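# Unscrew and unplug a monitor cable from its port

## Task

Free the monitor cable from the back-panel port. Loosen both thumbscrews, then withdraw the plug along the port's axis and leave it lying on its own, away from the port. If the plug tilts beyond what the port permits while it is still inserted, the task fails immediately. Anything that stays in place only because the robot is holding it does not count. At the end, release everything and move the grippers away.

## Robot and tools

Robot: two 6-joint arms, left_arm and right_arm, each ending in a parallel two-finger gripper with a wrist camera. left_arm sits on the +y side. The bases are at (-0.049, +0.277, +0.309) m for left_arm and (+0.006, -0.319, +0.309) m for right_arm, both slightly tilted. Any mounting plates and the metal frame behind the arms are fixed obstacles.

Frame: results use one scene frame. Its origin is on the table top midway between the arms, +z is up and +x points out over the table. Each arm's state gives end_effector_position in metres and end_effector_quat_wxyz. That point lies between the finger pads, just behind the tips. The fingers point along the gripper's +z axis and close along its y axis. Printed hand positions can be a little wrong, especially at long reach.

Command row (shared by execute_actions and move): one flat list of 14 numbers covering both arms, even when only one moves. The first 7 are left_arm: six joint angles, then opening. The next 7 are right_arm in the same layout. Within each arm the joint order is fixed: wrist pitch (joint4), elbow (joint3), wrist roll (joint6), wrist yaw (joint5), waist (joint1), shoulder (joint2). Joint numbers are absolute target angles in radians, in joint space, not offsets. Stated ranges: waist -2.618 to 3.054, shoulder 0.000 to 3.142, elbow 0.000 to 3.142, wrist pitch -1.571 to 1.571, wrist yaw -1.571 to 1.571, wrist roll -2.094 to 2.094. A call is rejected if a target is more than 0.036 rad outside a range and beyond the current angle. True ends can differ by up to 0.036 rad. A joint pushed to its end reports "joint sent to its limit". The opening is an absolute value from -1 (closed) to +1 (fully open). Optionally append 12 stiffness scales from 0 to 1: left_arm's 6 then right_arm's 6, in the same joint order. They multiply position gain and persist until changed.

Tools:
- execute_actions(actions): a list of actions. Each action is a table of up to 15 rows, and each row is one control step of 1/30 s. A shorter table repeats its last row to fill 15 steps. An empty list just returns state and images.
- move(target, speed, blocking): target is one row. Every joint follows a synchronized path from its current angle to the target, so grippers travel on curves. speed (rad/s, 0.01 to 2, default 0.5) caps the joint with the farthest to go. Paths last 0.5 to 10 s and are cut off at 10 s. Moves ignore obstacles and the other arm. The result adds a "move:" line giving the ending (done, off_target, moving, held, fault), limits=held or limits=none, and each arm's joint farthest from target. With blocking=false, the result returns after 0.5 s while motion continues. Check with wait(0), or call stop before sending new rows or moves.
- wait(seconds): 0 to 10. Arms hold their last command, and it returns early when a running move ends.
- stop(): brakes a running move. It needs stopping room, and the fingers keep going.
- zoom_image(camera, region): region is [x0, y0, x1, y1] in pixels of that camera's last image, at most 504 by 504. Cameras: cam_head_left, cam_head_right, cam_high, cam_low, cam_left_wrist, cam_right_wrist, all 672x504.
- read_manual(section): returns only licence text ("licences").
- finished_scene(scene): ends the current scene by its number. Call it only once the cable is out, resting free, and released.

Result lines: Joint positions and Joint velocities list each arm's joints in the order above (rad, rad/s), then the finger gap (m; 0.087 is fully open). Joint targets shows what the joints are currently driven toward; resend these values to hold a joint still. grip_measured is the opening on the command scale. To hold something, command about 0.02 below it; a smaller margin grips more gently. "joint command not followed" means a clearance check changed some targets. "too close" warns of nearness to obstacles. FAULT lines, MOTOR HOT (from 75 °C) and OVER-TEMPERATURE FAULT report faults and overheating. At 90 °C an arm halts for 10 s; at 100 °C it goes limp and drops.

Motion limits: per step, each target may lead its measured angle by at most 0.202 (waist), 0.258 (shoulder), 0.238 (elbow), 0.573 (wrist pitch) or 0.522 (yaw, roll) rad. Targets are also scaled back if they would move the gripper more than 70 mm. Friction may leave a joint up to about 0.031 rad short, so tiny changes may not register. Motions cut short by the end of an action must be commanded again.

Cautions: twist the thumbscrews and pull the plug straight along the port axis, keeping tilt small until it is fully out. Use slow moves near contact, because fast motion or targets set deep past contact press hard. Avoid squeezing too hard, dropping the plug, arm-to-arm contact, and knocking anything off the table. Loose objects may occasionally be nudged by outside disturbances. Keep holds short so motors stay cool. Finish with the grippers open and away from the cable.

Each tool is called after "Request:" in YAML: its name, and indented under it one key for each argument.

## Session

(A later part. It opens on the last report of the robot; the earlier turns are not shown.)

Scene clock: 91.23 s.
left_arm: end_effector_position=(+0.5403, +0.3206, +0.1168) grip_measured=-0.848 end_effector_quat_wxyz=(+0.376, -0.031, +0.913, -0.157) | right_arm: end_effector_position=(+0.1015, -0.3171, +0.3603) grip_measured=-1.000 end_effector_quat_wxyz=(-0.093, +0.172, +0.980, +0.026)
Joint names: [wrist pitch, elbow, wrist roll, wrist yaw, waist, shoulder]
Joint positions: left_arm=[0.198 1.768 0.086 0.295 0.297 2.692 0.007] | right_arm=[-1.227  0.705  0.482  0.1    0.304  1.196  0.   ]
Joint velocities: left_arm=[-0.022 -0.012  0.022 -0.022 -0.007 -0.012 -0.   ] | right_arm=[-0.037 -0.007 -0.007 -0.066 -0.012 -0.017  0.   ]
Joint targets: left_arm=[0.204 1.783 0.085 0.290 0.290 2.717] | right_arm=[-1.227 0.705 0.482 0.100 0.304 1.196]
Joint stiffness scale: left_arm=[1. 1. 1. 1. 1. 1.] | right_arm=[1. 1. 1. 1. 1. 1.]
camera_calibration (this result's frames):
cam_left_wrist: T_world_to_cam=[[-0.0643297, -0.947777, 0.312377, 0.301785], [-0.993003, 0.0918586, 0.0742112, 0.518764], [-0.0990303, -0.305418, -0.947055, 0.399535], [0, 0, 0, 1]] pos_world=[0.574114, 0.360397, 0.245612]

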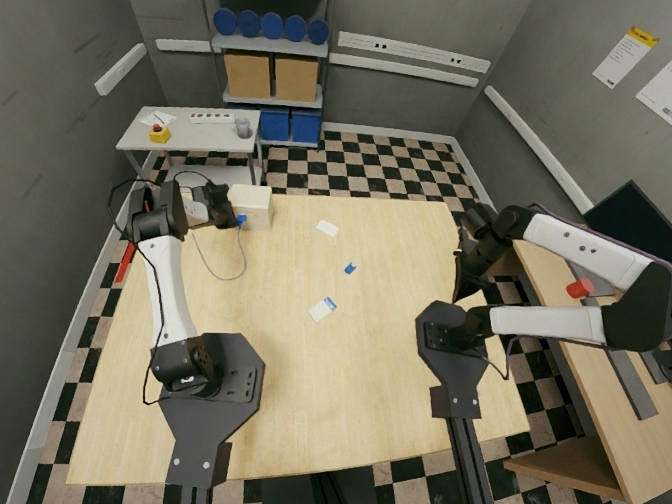

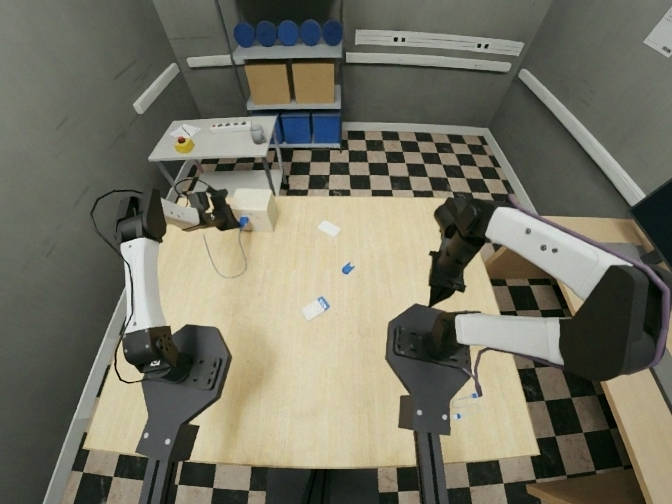

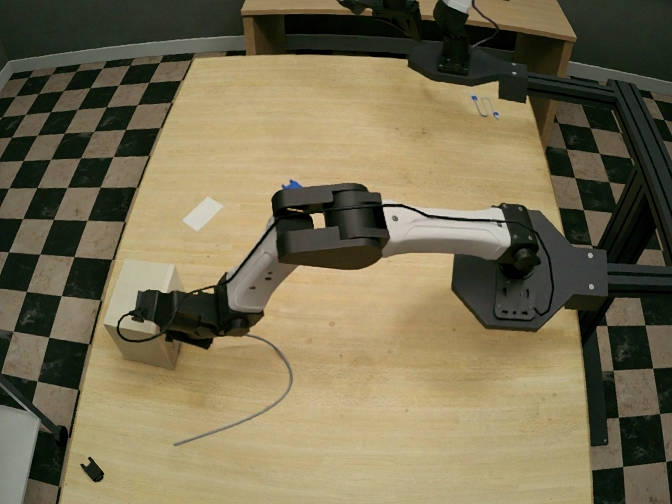

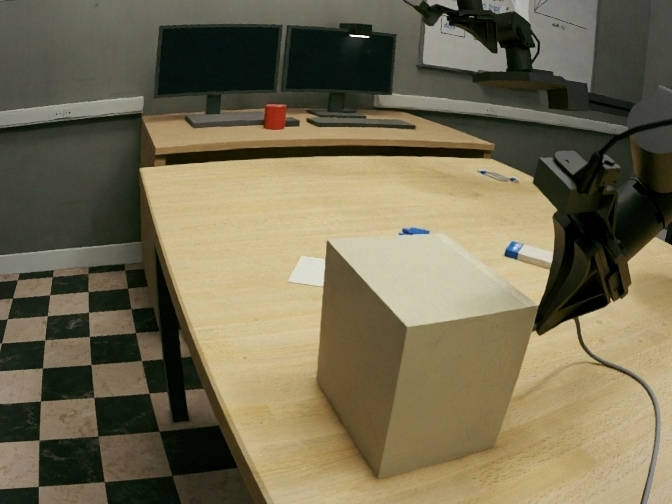

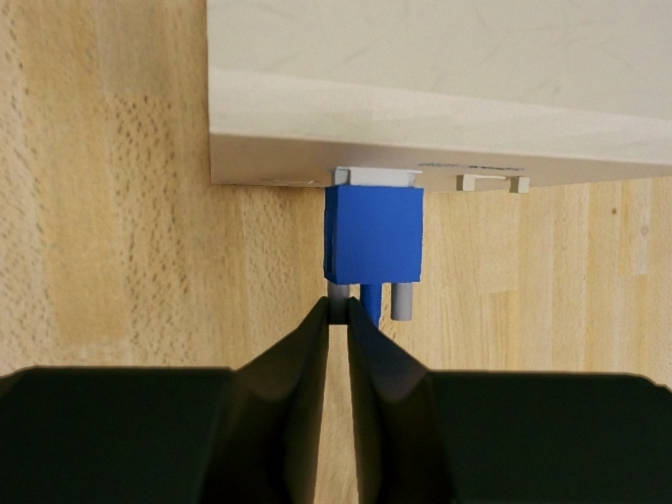

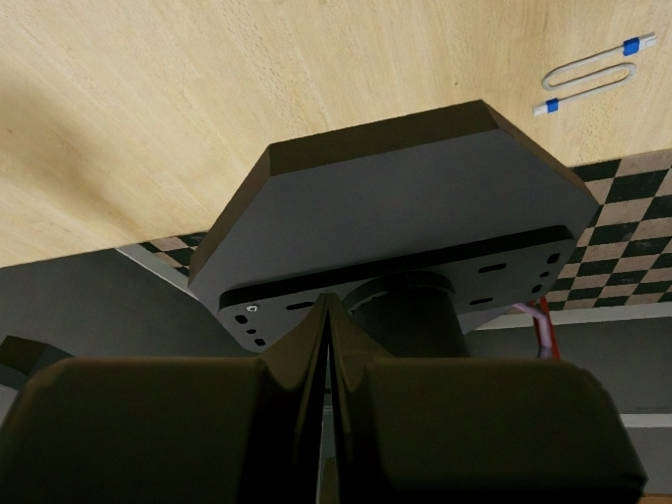

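Request:
move:
  target: [0.125,1.869,-0.028,0.5,0.36,2.765,-0.93,-1.227,0.705,0.482,0.1,0.304,1.196,-1]
  speed: 0.2

Request:
move:
  target: [0.077,2.01,-0.171,0.732,0.425,2.868,-0.93,-1.227,0.705,0.482,0.1,0.304,1.196,-1]
  speed: 0.2

Request:
zoom_image:
  camera: "cam_left_wrist"
  region: [290, 160, 430, 340]

Scene clock: 93.10 s.
left_arm: end_effector_position=(+0.5402, +0.3218, +0.1169) grip_measured=-0.848 end_effector_quat_wxyz=(+0.364, -0.072, +0.895, -0.249) | right_arm: end_effector_position=(+0.1015, -0.3171, +0.3603) grip_measured=-1.000 end_effector_quat_wxyz=(-0.093, +0.172, +0.980, +0.026)
Joint names: [wrist pitch, elbow, wrist roll, wrist yaw, waist, shoulder]
Joint positions: left_arm=[ 0.14   1.854 -0.016  0.481  0.355  2.743  0.007] | right_arm=[-1.227  0.705  0.482  0.1    0.304  1.196  0.   ]
Joint velocities: left_arm=[-0.051 -0.007  0.022  0.007 -0.002 -0.022  0.001] | right_arm=[ 0.022  0.012 -0.037 -0.037 -0.002 -0.002  0.   ]
Joint targets: left_arm=[0.125 1.869 -0.028 0.500 0.360 2.765] | right_arm=[-1.227 0.705 0.482 0.100 0.304 1.196]
Joint stiffness scale: left_arm=[1. 1. 1. 1. 1. 1.] | right_arm=[1. 1. 1. 1. 1. 1.]
move: off_target (left_arm); limits=none; left_arm: farthest joint: the shoulder, 0.022 radians from its target (0.073 radians at the start); right_arm: farthest joint: the waist, 0.000 radians from its target (0.000 radians at the start)
camera_calibration (this result's frames):
cam_left_wrist: T_world_to_cam=[[-0.0565578, -0.864441, 0.499544, 0.250002], [-0.992061, 0.104947, 0.0692867, 0.514366], [-0.11232, -0.491659, -0.863514, 0.457283], [0, 0, 0, 1]] pos_world=[0.575784, 0.386958, 0.234345]

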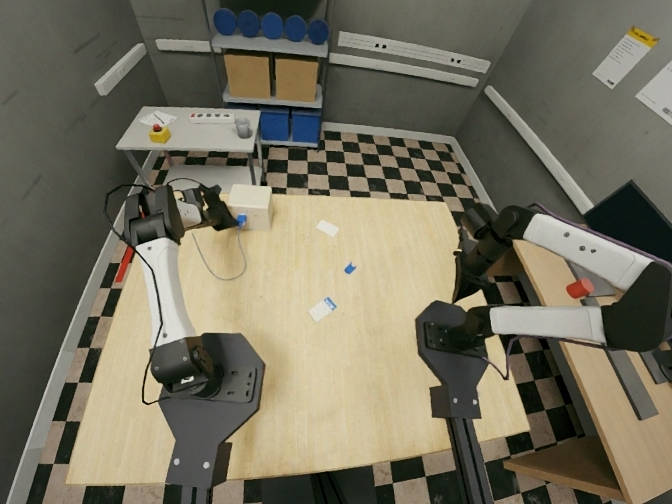

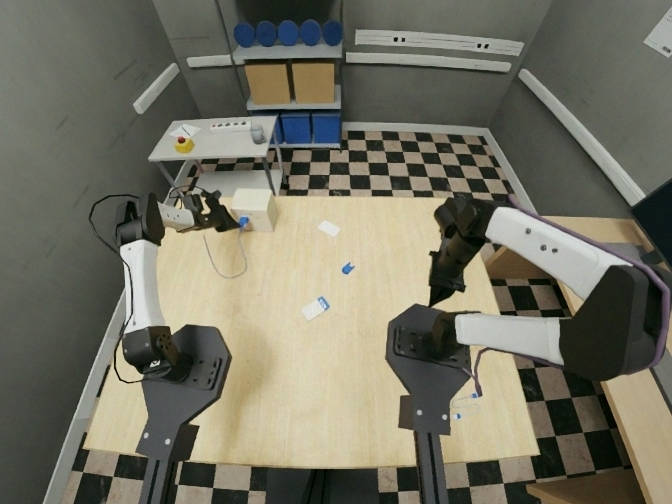

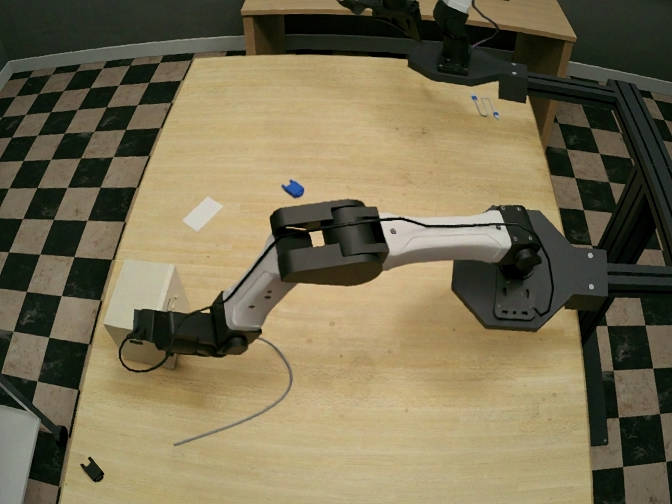

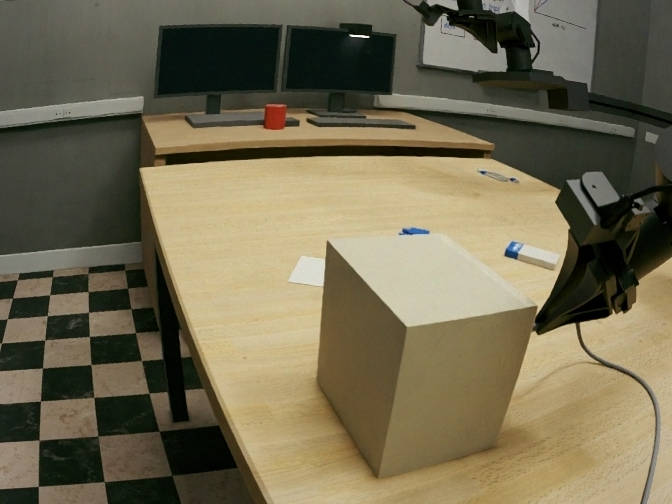

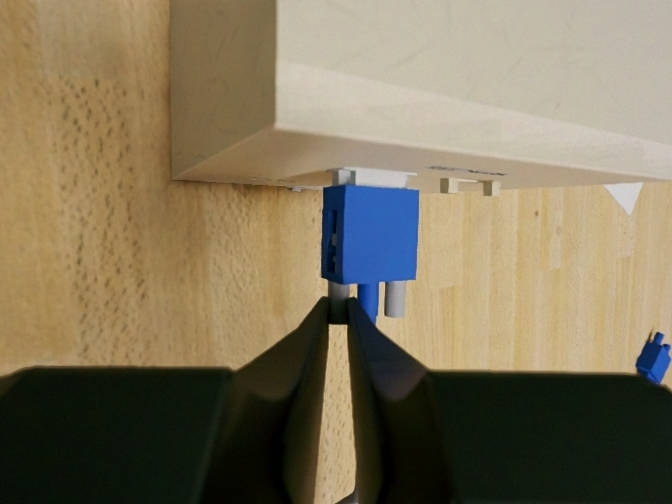

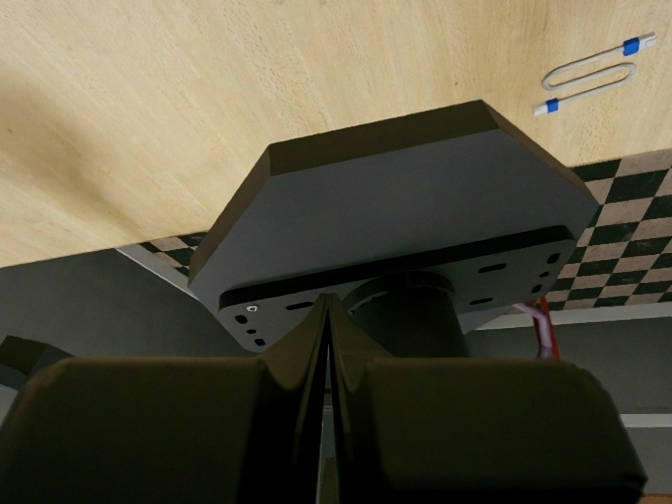

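Scene clock: 94.80 s.
left_arm: end_effector_position=(+0.5397, +0.3228, +0.1163) grip_measured=-0.848 end_effector_quat_wxyz=(+0.343, -0.120, +0.858, -0.364) | right_arm: end_effector_position=(+0.1015, -0.3171, +0.3603) grip_measured=-1.000 end_effector_quat_wxyz=(-0.093, +0.172, +0.980, +0.026)
Joint names: [wrist pitch, elbow, wrist roll, wrist yaw, waist, shoulder]
Joint positions: left_arm=[ 0.089  1.995 -0.158  0.715  0.421  2.846  0.007] | right_arm=[-1.227  0.705  0.482  0.1    0.304  1.196  0.   ]
Joint velocities: left_arm=[-0.007  0.007 -0.007 -0.11   0.007 -0.012 -0.   ] | right_arm=[ 0.037 -0.002  0.081 -0.007  0.002  0.002  0.   ]
Joint targets: left_arm=[0.077 2.010 -0.171 0.732 0.425 2.868] | right_arm=[-1.227 0.705 0.482 0.100 0.304 1.196]
Joint stiffness scale: left_arm=[1. 1. 1. 1. 1. 1.] | right_arm=[1. 1. 1. 1. 1. 1.]
move: off_target (left_arm); limits=none; left_arm: farthest joint: the shoulder, 0.022 radians from its target (0.125 radians at the start); right_arm: farthest joint: the waist, 0.000 radians from its target (0.000 radians at the start)
camera_calibration (this result's frames):
cam_left_wrist: T_world_to_cam=[[-0.0485764, -0.704579, 0.707961, 0.171011], [-0.990782, 0.123731, 0.0551576, 0.508758], [-0.126459, -0.698755, -0.704095, 0.513137], [0, 0, 0, 1]] pos_world=[0.577266, 0.416099, 0.212166]

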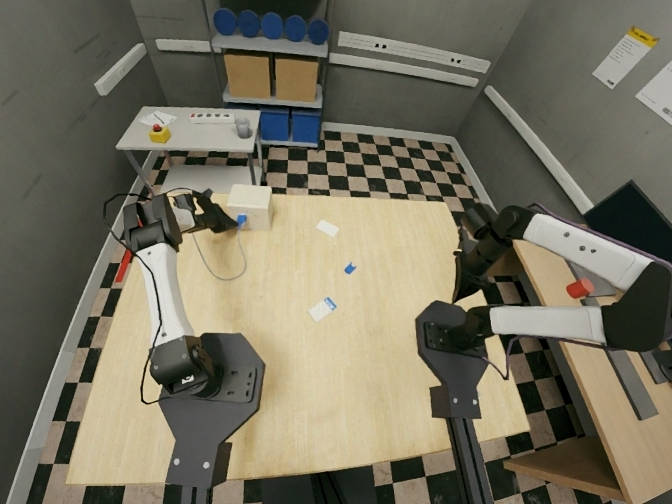

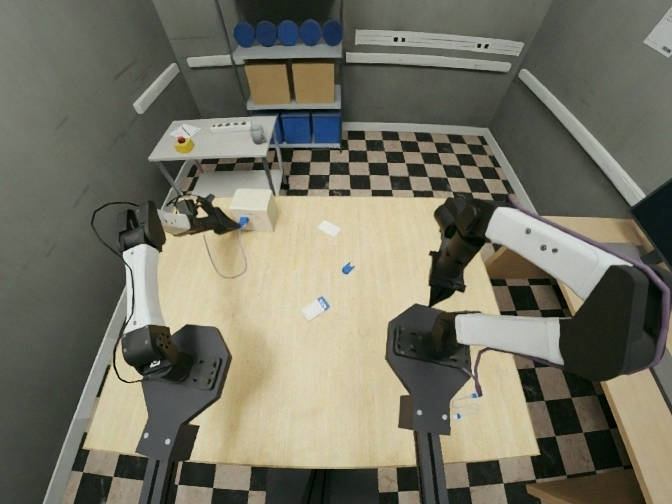

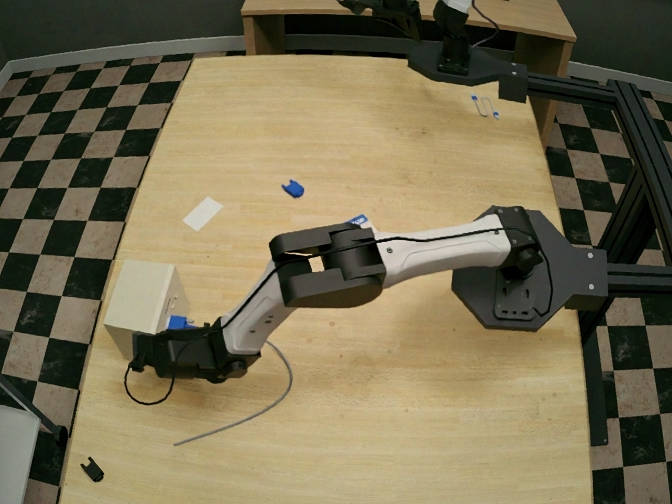

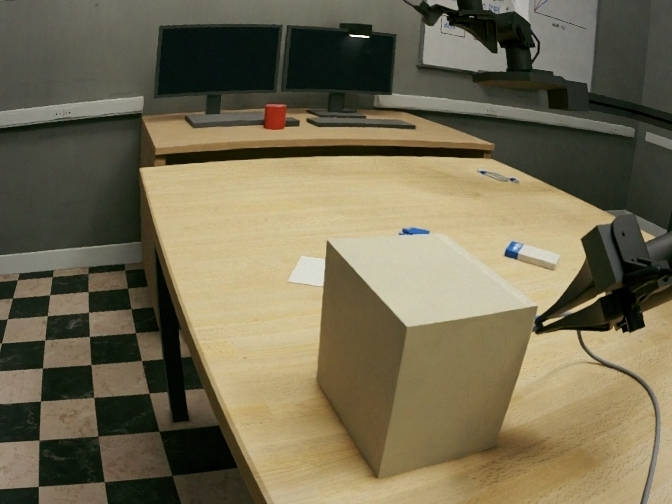

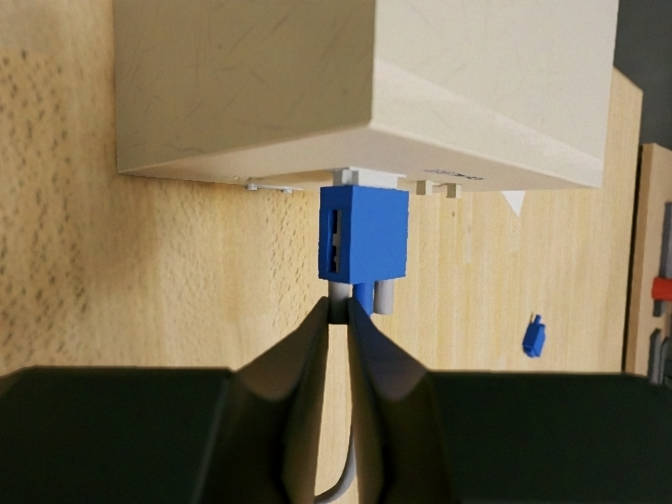

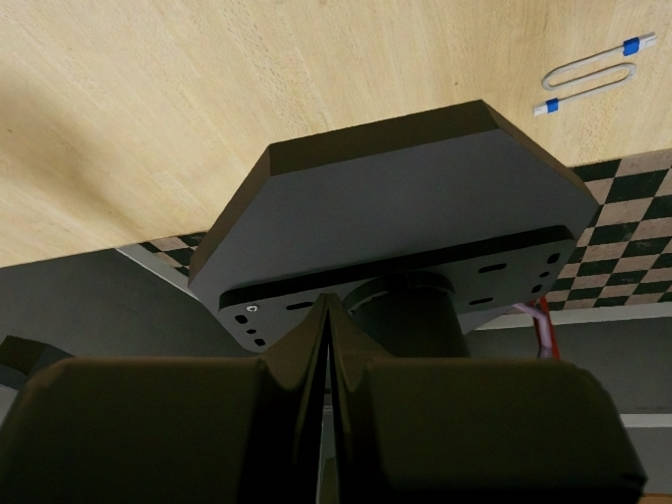

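Region (290, 160, 430, 340) of cam_left_wrist's 672x504 image, scaled by 2.800, with more detail than that image has.

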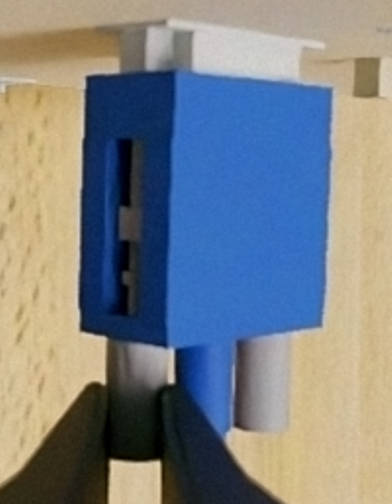

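Request:
execute_actions:
  actions:
    - [[0.089,1.995,-0.158,0.715,0.421,2.846,-0.76,-1.227,0.705,0.482,0.1,0.304,1.196,-1]]

Request:
move:
  target: [0.05,1.97,-0.15,0.735,0.445,2.795,-0.7,-1.227,0.705,0.482,0.1,0.304,1.196,-1]
  speed: 0.1

Request:
move:
  target: [0.29,1.625,0.23,-0.03,0.176,2.59,0.05,-1.227,0.705,0.482,0.1,0.304,1.196,-1]
  speed: 0.5

Request:
move:
  target: [0.45,1.665,0.416,-0.312,0.082,2.733,0.05,-1.227,0.705,0.482,0.1,0.304,1.196,-1]
  speed: 0.3

Scene clock: 95.83 s.
left_arm: end_effector_position=(+0.5399, +0.3235, +0.1157) grip_measured=-0.760 end_effector_quat_wxyz=(+0.344, -0.120, +0.858, -0.361) | right_arm: end_effector_position=(+0.1015, -0.3171, +0.3603) grip_measured=-1.000 end_effector_quat_wxyz=(-0.093, +0.172, +0.980, +0.026)
Joint names: [wrist pitch, elbow, wrist roll, wrist yaw, waist, shoulder]
Joint positions: left_arm=[ 0.089  1.995 -0.156  0.71   0.421  2.846  0.01 ] | right_arm=[-1.227  0.705  0.482  0.1    0.304  1.196  0.   ]
Joint velocities: left_arm=[-0.066 -0.017 -0.022  0.051 -0.017 -0.002 -0.003] | right_arm=[ 0.022 -0.017 -0.022  0.066  0.007  0.017  0.   ]
Joint targets: left_arm=[0.089 1.995 -0.158 0.715 0.421 2.846] | right_arm=[-1.227 0.705 0.482 0.100 0.304 1.196]
Joint stiffness scale: left_arm=[1. 1. 1. 1. 1. 1.] | right_arm=[1. 1. 1. 1. 1. 1.]
camera_calibration (this result's frames):
cam_left_wrist: T_world_to_cam=[[-0.0466426, -0.707731, 0.704941, 0.172193], [-0.990988, 0.121495, 0.0564063, 0.509547], [-0.125567, -0.695957, -0.707019, 0.512169], [0, 0, 0, 1]] pos_world=[0.577298, 0.416407, 0.211986]

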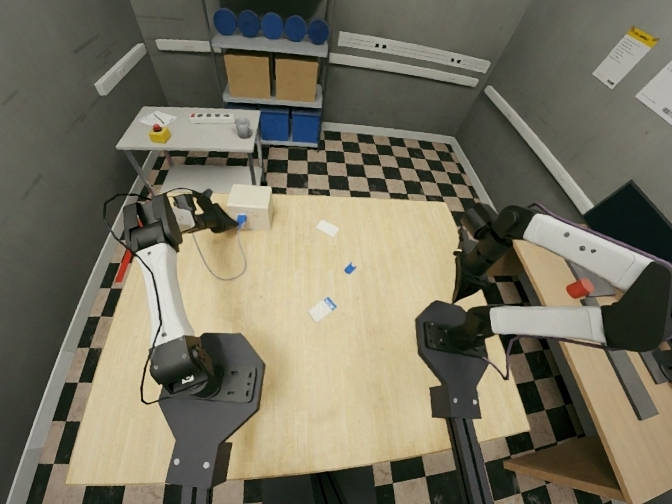

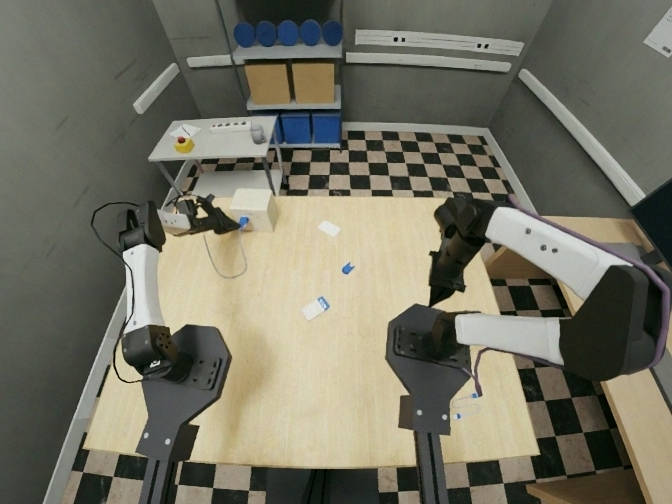

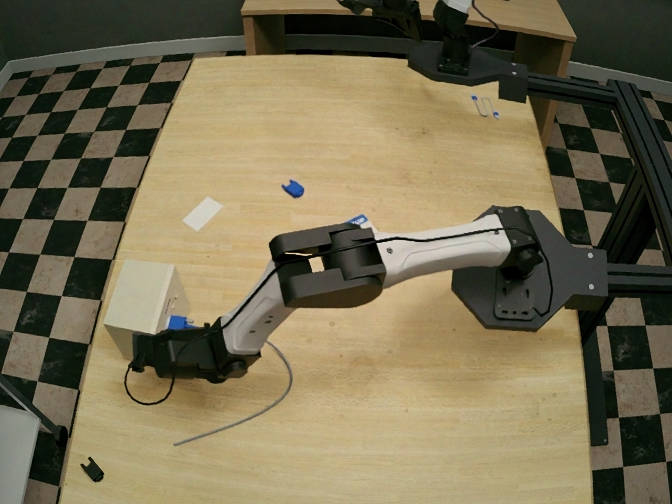

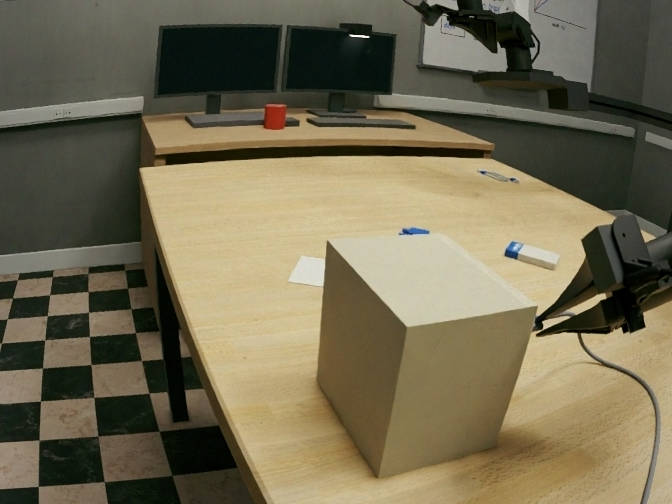

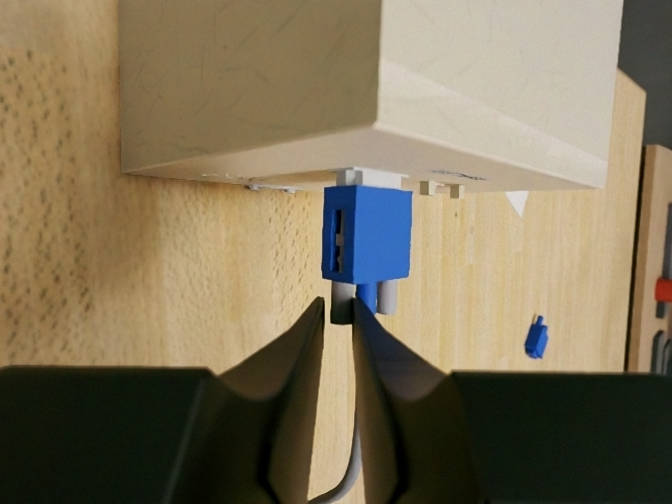

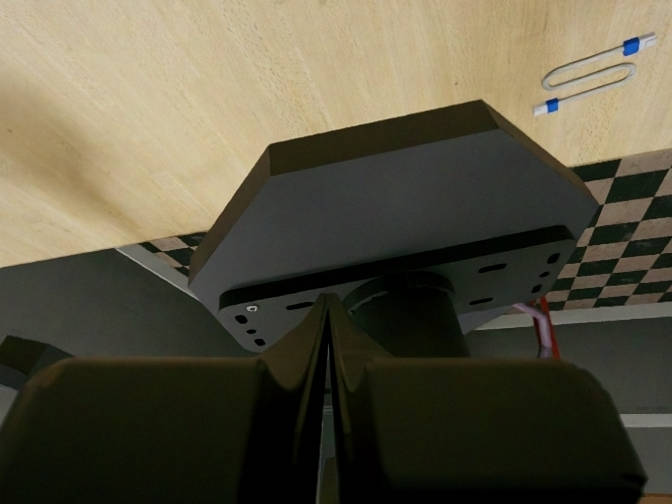

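Scene clock: 96.90 s.
left_arm: end_effector_position=(+0.5474, +0.3380, +0.1397) grip_measured=-0.700 end_effector_quat_wxyz=(+0.358, -0.118, +0.853, -0.361) | right_arm: end_effector_position=(+0.1015, -0.3171, +0.3603) grip_measured=-1.000 end_effector_quat_wxyz=(-0.093, +0.172, +0.980, +0.026)
Joint names: [wrist pitch, elbow, wrist roll, wrist yaw, waist, shoulder]
Joint positions: left_arm=[ 0.069  1.995 -0.153  0.725  0.437  2.798  0.013] | right_arm=[-1.227  0.705  0.482  0.1    0.304  1.196  0.   ]
Joint velocities: left_arm=[-0.007 -0.002  0.081 -0.066 -0.002 -0.012  0.   ] | right_arm=[-0.007  0.007  0.022 -0.051 -0.002  0.002  0.   ]
Joint targets: left_arm=[0.050 1.970 -0.150 0.735 0.445 2.795] | right_arm=[-1.227 0.705 0.482 0.100 0.304 1.196]
Joint stiffness scale: left_arm=[1. 1. 1. 1. 1. 1.] | right_arm=[1. 1. 1. 1. 1. 1.]
move: off_target (left_arm); limits=none; left_arm: farthest joint: the elbow, 0.025 radians from its target (0.025 radians at the start); right_arm: farthest joint: the waist, 0.000 radians from its target (0.000 radians at the start)
camera_calibration (this result's frames):
cam_left_wrist: T_world_to_cam=[[-0.0616228, -0.709609, 0.701895, 0.175177], [-0.993248, 0.112853, 0.0268909, 0.522197], [-0.0982928, -0.695499, -0.711772, 0.525797], [0, 0, 0, 1]] pos_world=[0.581148, 0.431067, 0.237249]

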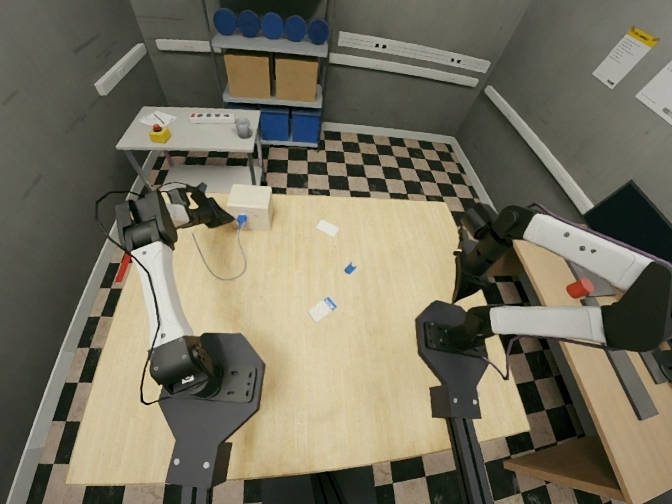

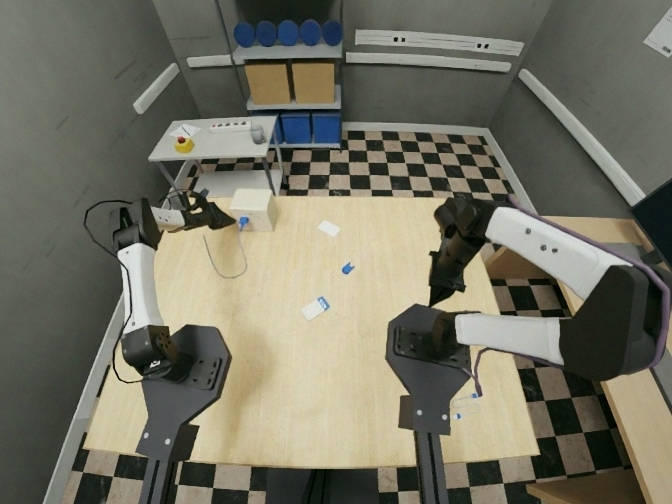

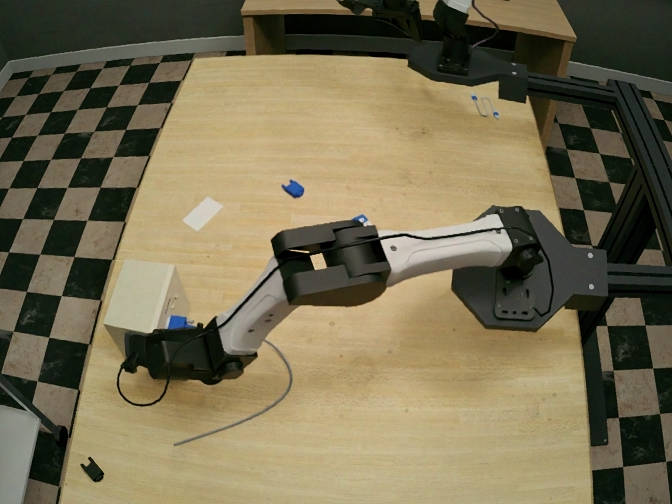

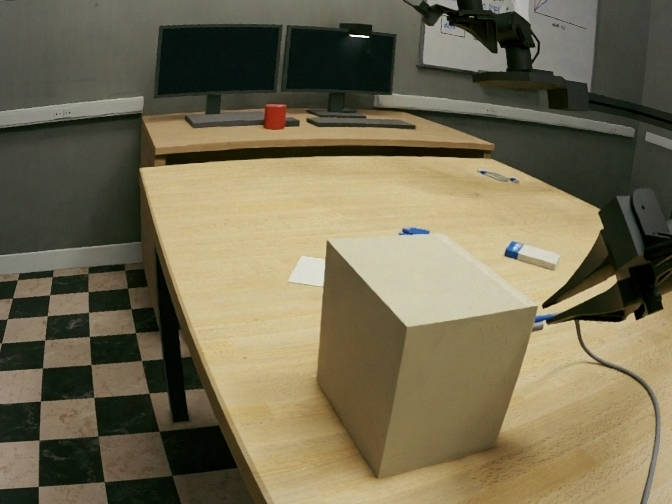

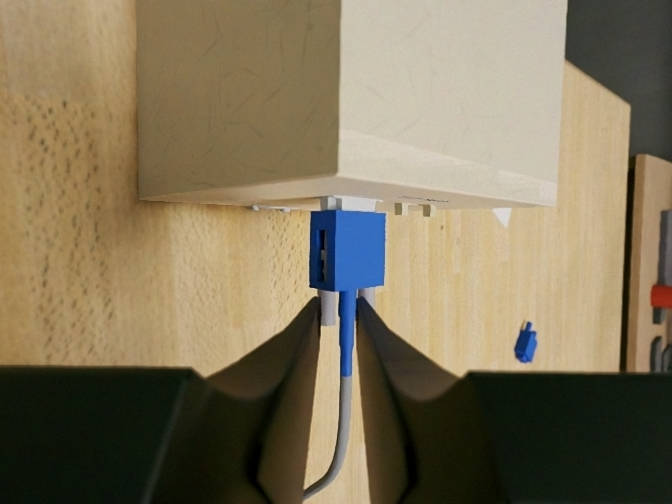

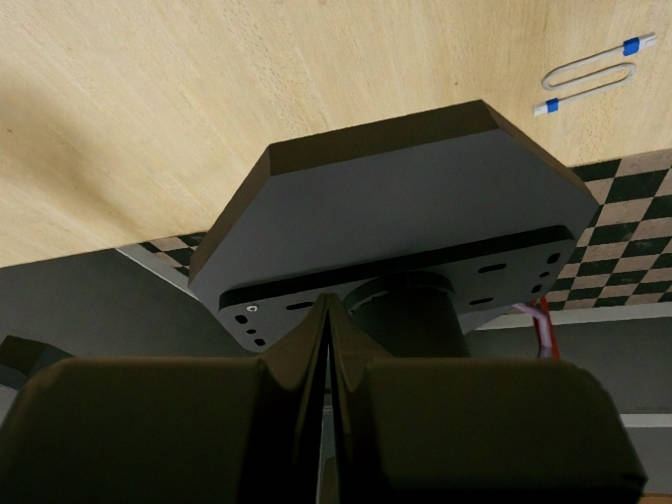

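Scene clock: 99.20 s.
left_arm: end_effector_position=(+0.5414, +0.3124, +0.1399) grip_measured=+0.050 end_effector_quat_wxyz=(+0.389, +0.026, +0.921, -0.011) | right_arm: end_effector_position=(+0.1015, -0.3171, +0.3603) grip_measured=-1.000 end_effector_quat_wxyz=(-0.093, +0.172, +0.980, +0.026)
Joint names: [wrist pitch, elbow, wrist roll, wrist yaw, waist, shoulder]
Joint positions: left_arm=[ 0.284  1.645  0.224 -0.018  0.179  2.599  0.046] | right_arm=[-1.227  0.705  0.482  0.1    0.304  1.196  0.   ]
Joint velocities: left_arm=[-0.11  -0.007 -0.051 -0.022  0.002 -0.007 -0.001] | right_arm=[-0.037  0.012 -0.007  0.007  0.002 -0.027  0.   ]
Joint targets: left_arm=[0.290 1.625 0.230 -0.030 0.176 2.590] | right_arm=[-1.227 0.705 0.482 0.100 0.304 1.196]
Joint stiffness scale: left_arm=[1. 1. 1. 1. 1. 1.] | right_arm=[1. 1. 1. 1. 1. 1.]
move: done; limits=none; left_arm: farthest joint: the elbow, 0.020 radians from its target (0.370 radians at the start); right_arm: farthest joint: the waist, 0.000 radians from its target (0.000 radians at the start)
camera_calibration (this result's frames):
cam_left_wrist: T_world_to_cam=[[-0.0602531, -0.998181, 0.00208187, 0.34381], [-0.995653, 0.0602487, 0.0710262, 0.530611], [-0.0710225, 0.00220673, -0.997472, 0.314741], [0, 0, 0, 1]] pos_world=[0.571374, 0.310521, 0.275543]

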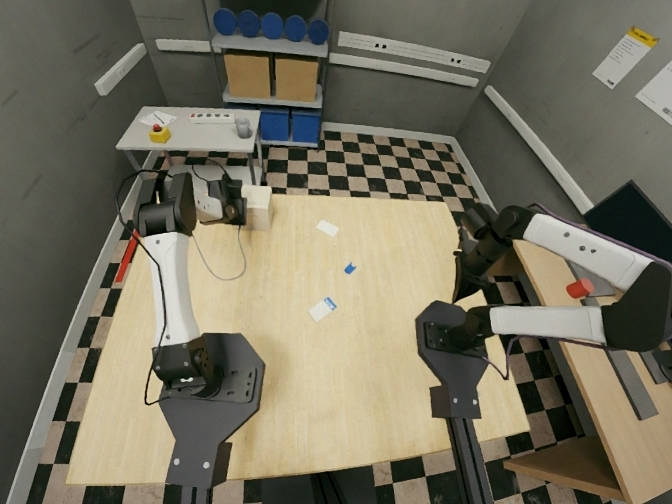

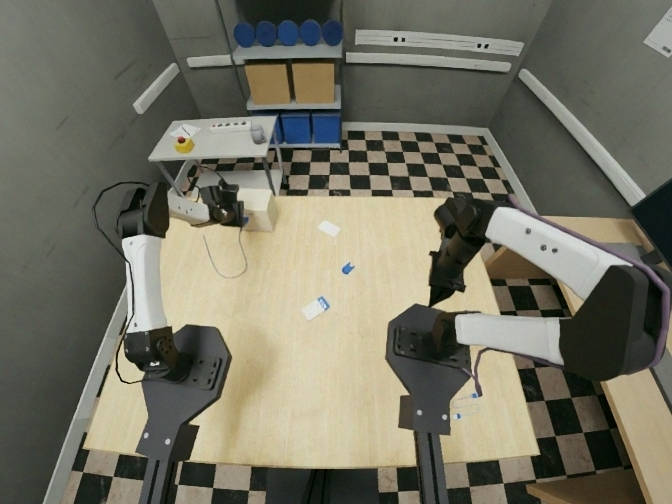

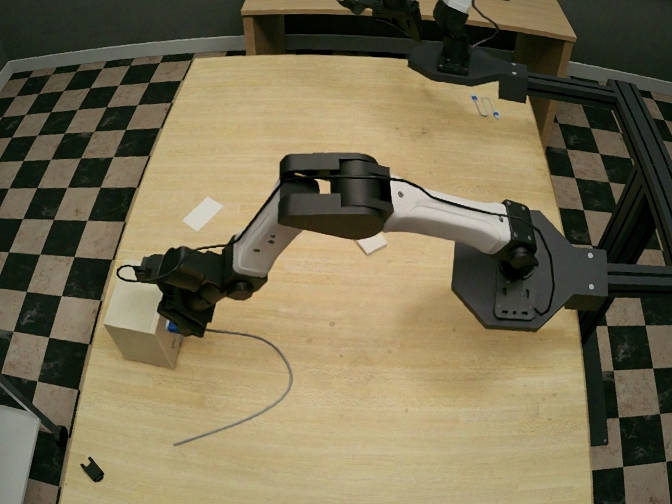

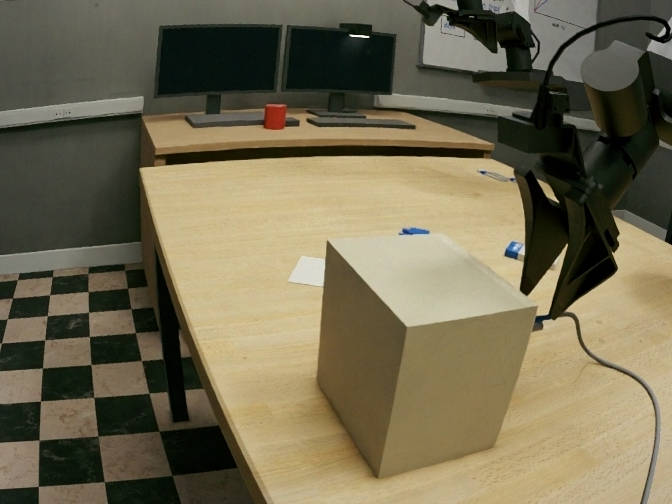

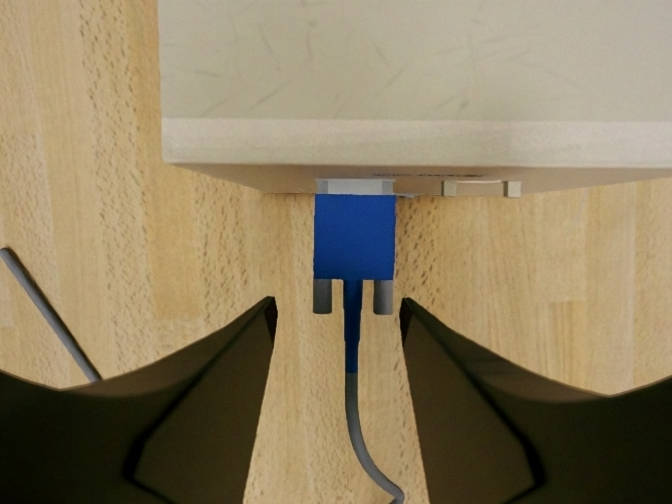

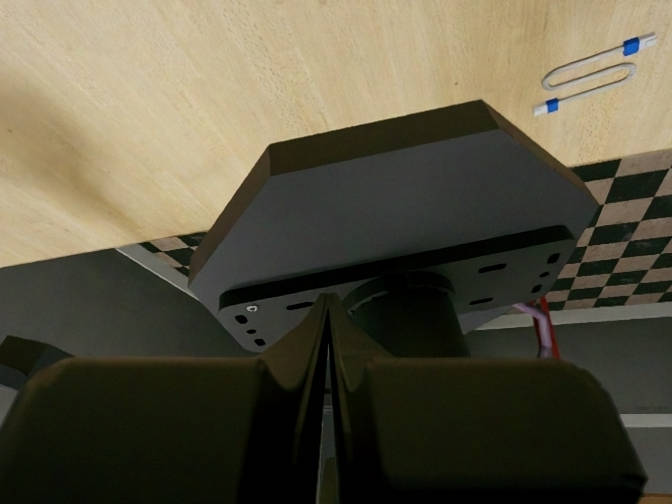

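Scene clock: 100.90 s.
left_arm: end_effector_position=(+0.5348, +0.3067, +0.1090) grip_measured=+0.050 end_effector_quat_wxyz=(+0.380, +0.091, +0.911, +0.133) | right_arm: end_effector_position=(+0.1015, -0.3171, +0.3603) grip_measured=-1.000 end_effector_quat_wxyz=(-0.093, +0.172, +0.980, +0.026)
Joint names: [wrist pitch, elbow, wrist roll, wrist yaw, waist, shoulder]
Joint positions: left_arm=[ 0.444  1.645  0.409 -0.3    0.087  2.717  0.046] | right_arm=[-1.227  0.705  0.482  0.1    0.304  1.196  0.   ]
Joint velocities: left_arm=[-0.051  0.002 -0.037  0.066 -0.012 -0.007  0.   ] | right_arm=[-0.066 -0.012  0.022  0.051  0.012  0.002  0.   ]
Joint targets: left_arm=[0.450 1.665 0.416 -0.312 0.082 2.733] | right_arm=[-1.227 0.705 0.482 0.100 0.304 1.196]
Joint stiffness scale: left_arm=[1. 1. 1. 1. 1. 1.] | right_arm=[1. 1. 1. 1. 1. 1.]
move: done; limits=none; left_arm: farthest joint: the elbow, 0.020 radians from its target (0.020 radians at the start); right_arm: farthest joint: the waist, 0.000 radians from its target (0.000 radians at the start)
camera_calibration (this result's frames):
cam_left_wrist: T_world_to_cam=[[-0.0676754, -0.948605, -0.309142, 0.360447], [-0.995337, 0.0428456, 0.0864208, 0.530106], [-0.0687338, 0.313549, -0.947081, 0.181267], [0, 0, 0, 1]] pos_world=[0.564487, 0.262372, 0.237291]

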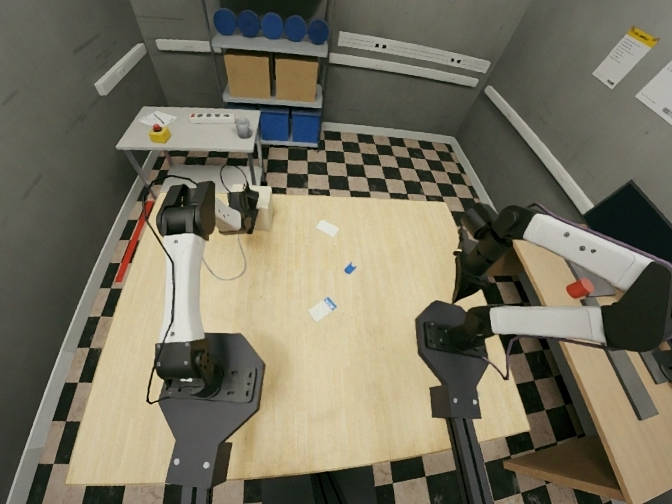

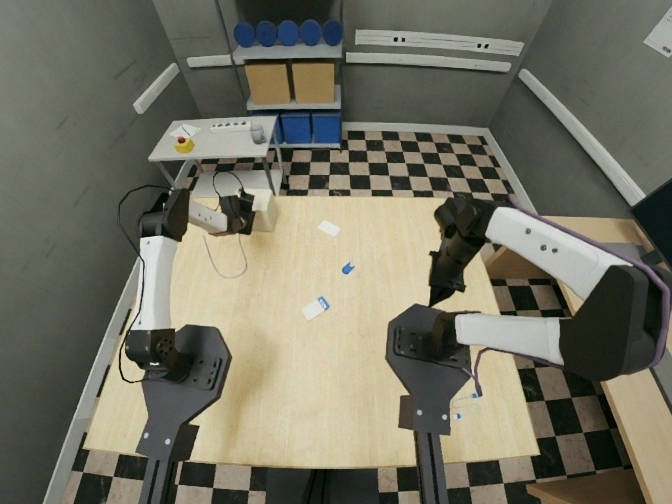

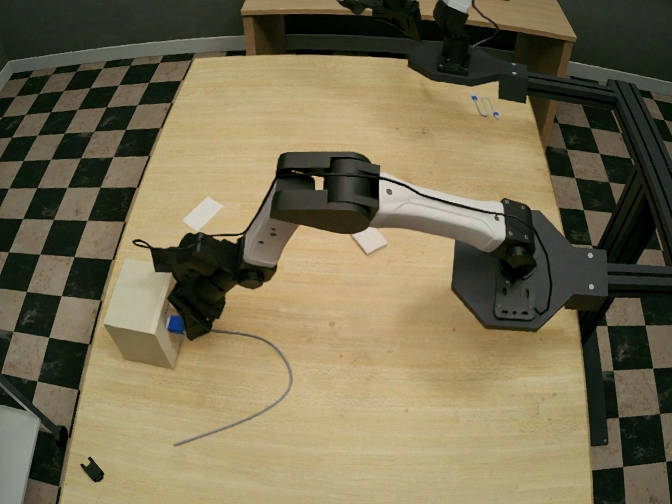

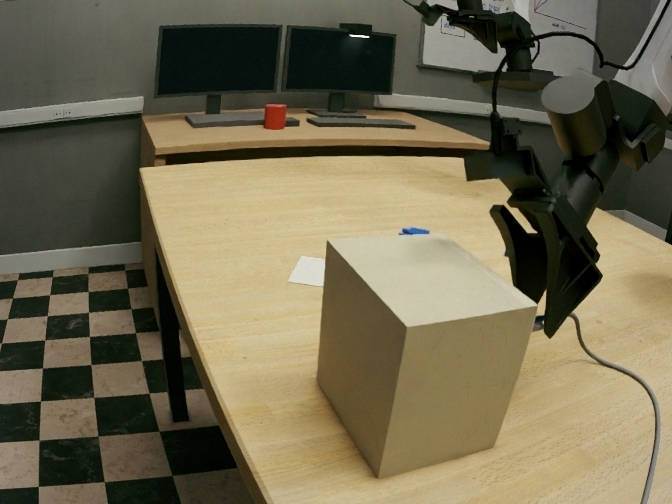

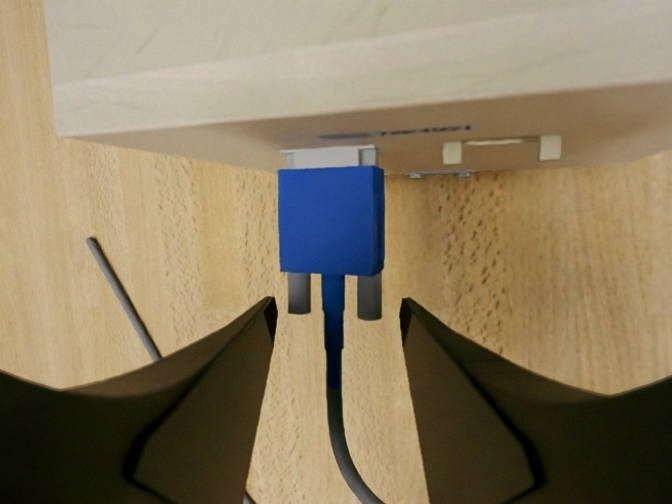

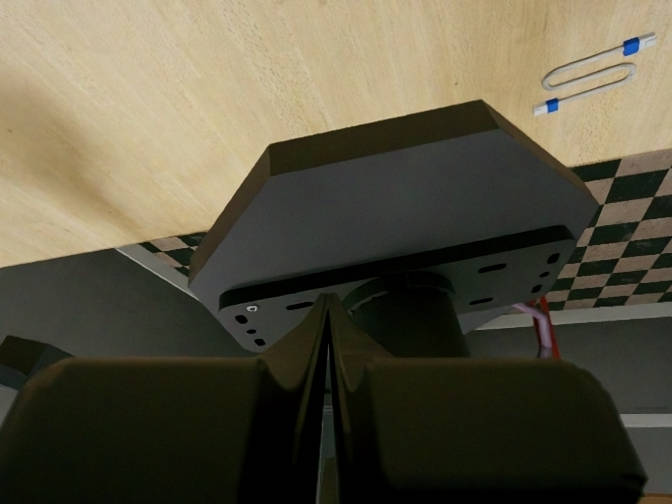

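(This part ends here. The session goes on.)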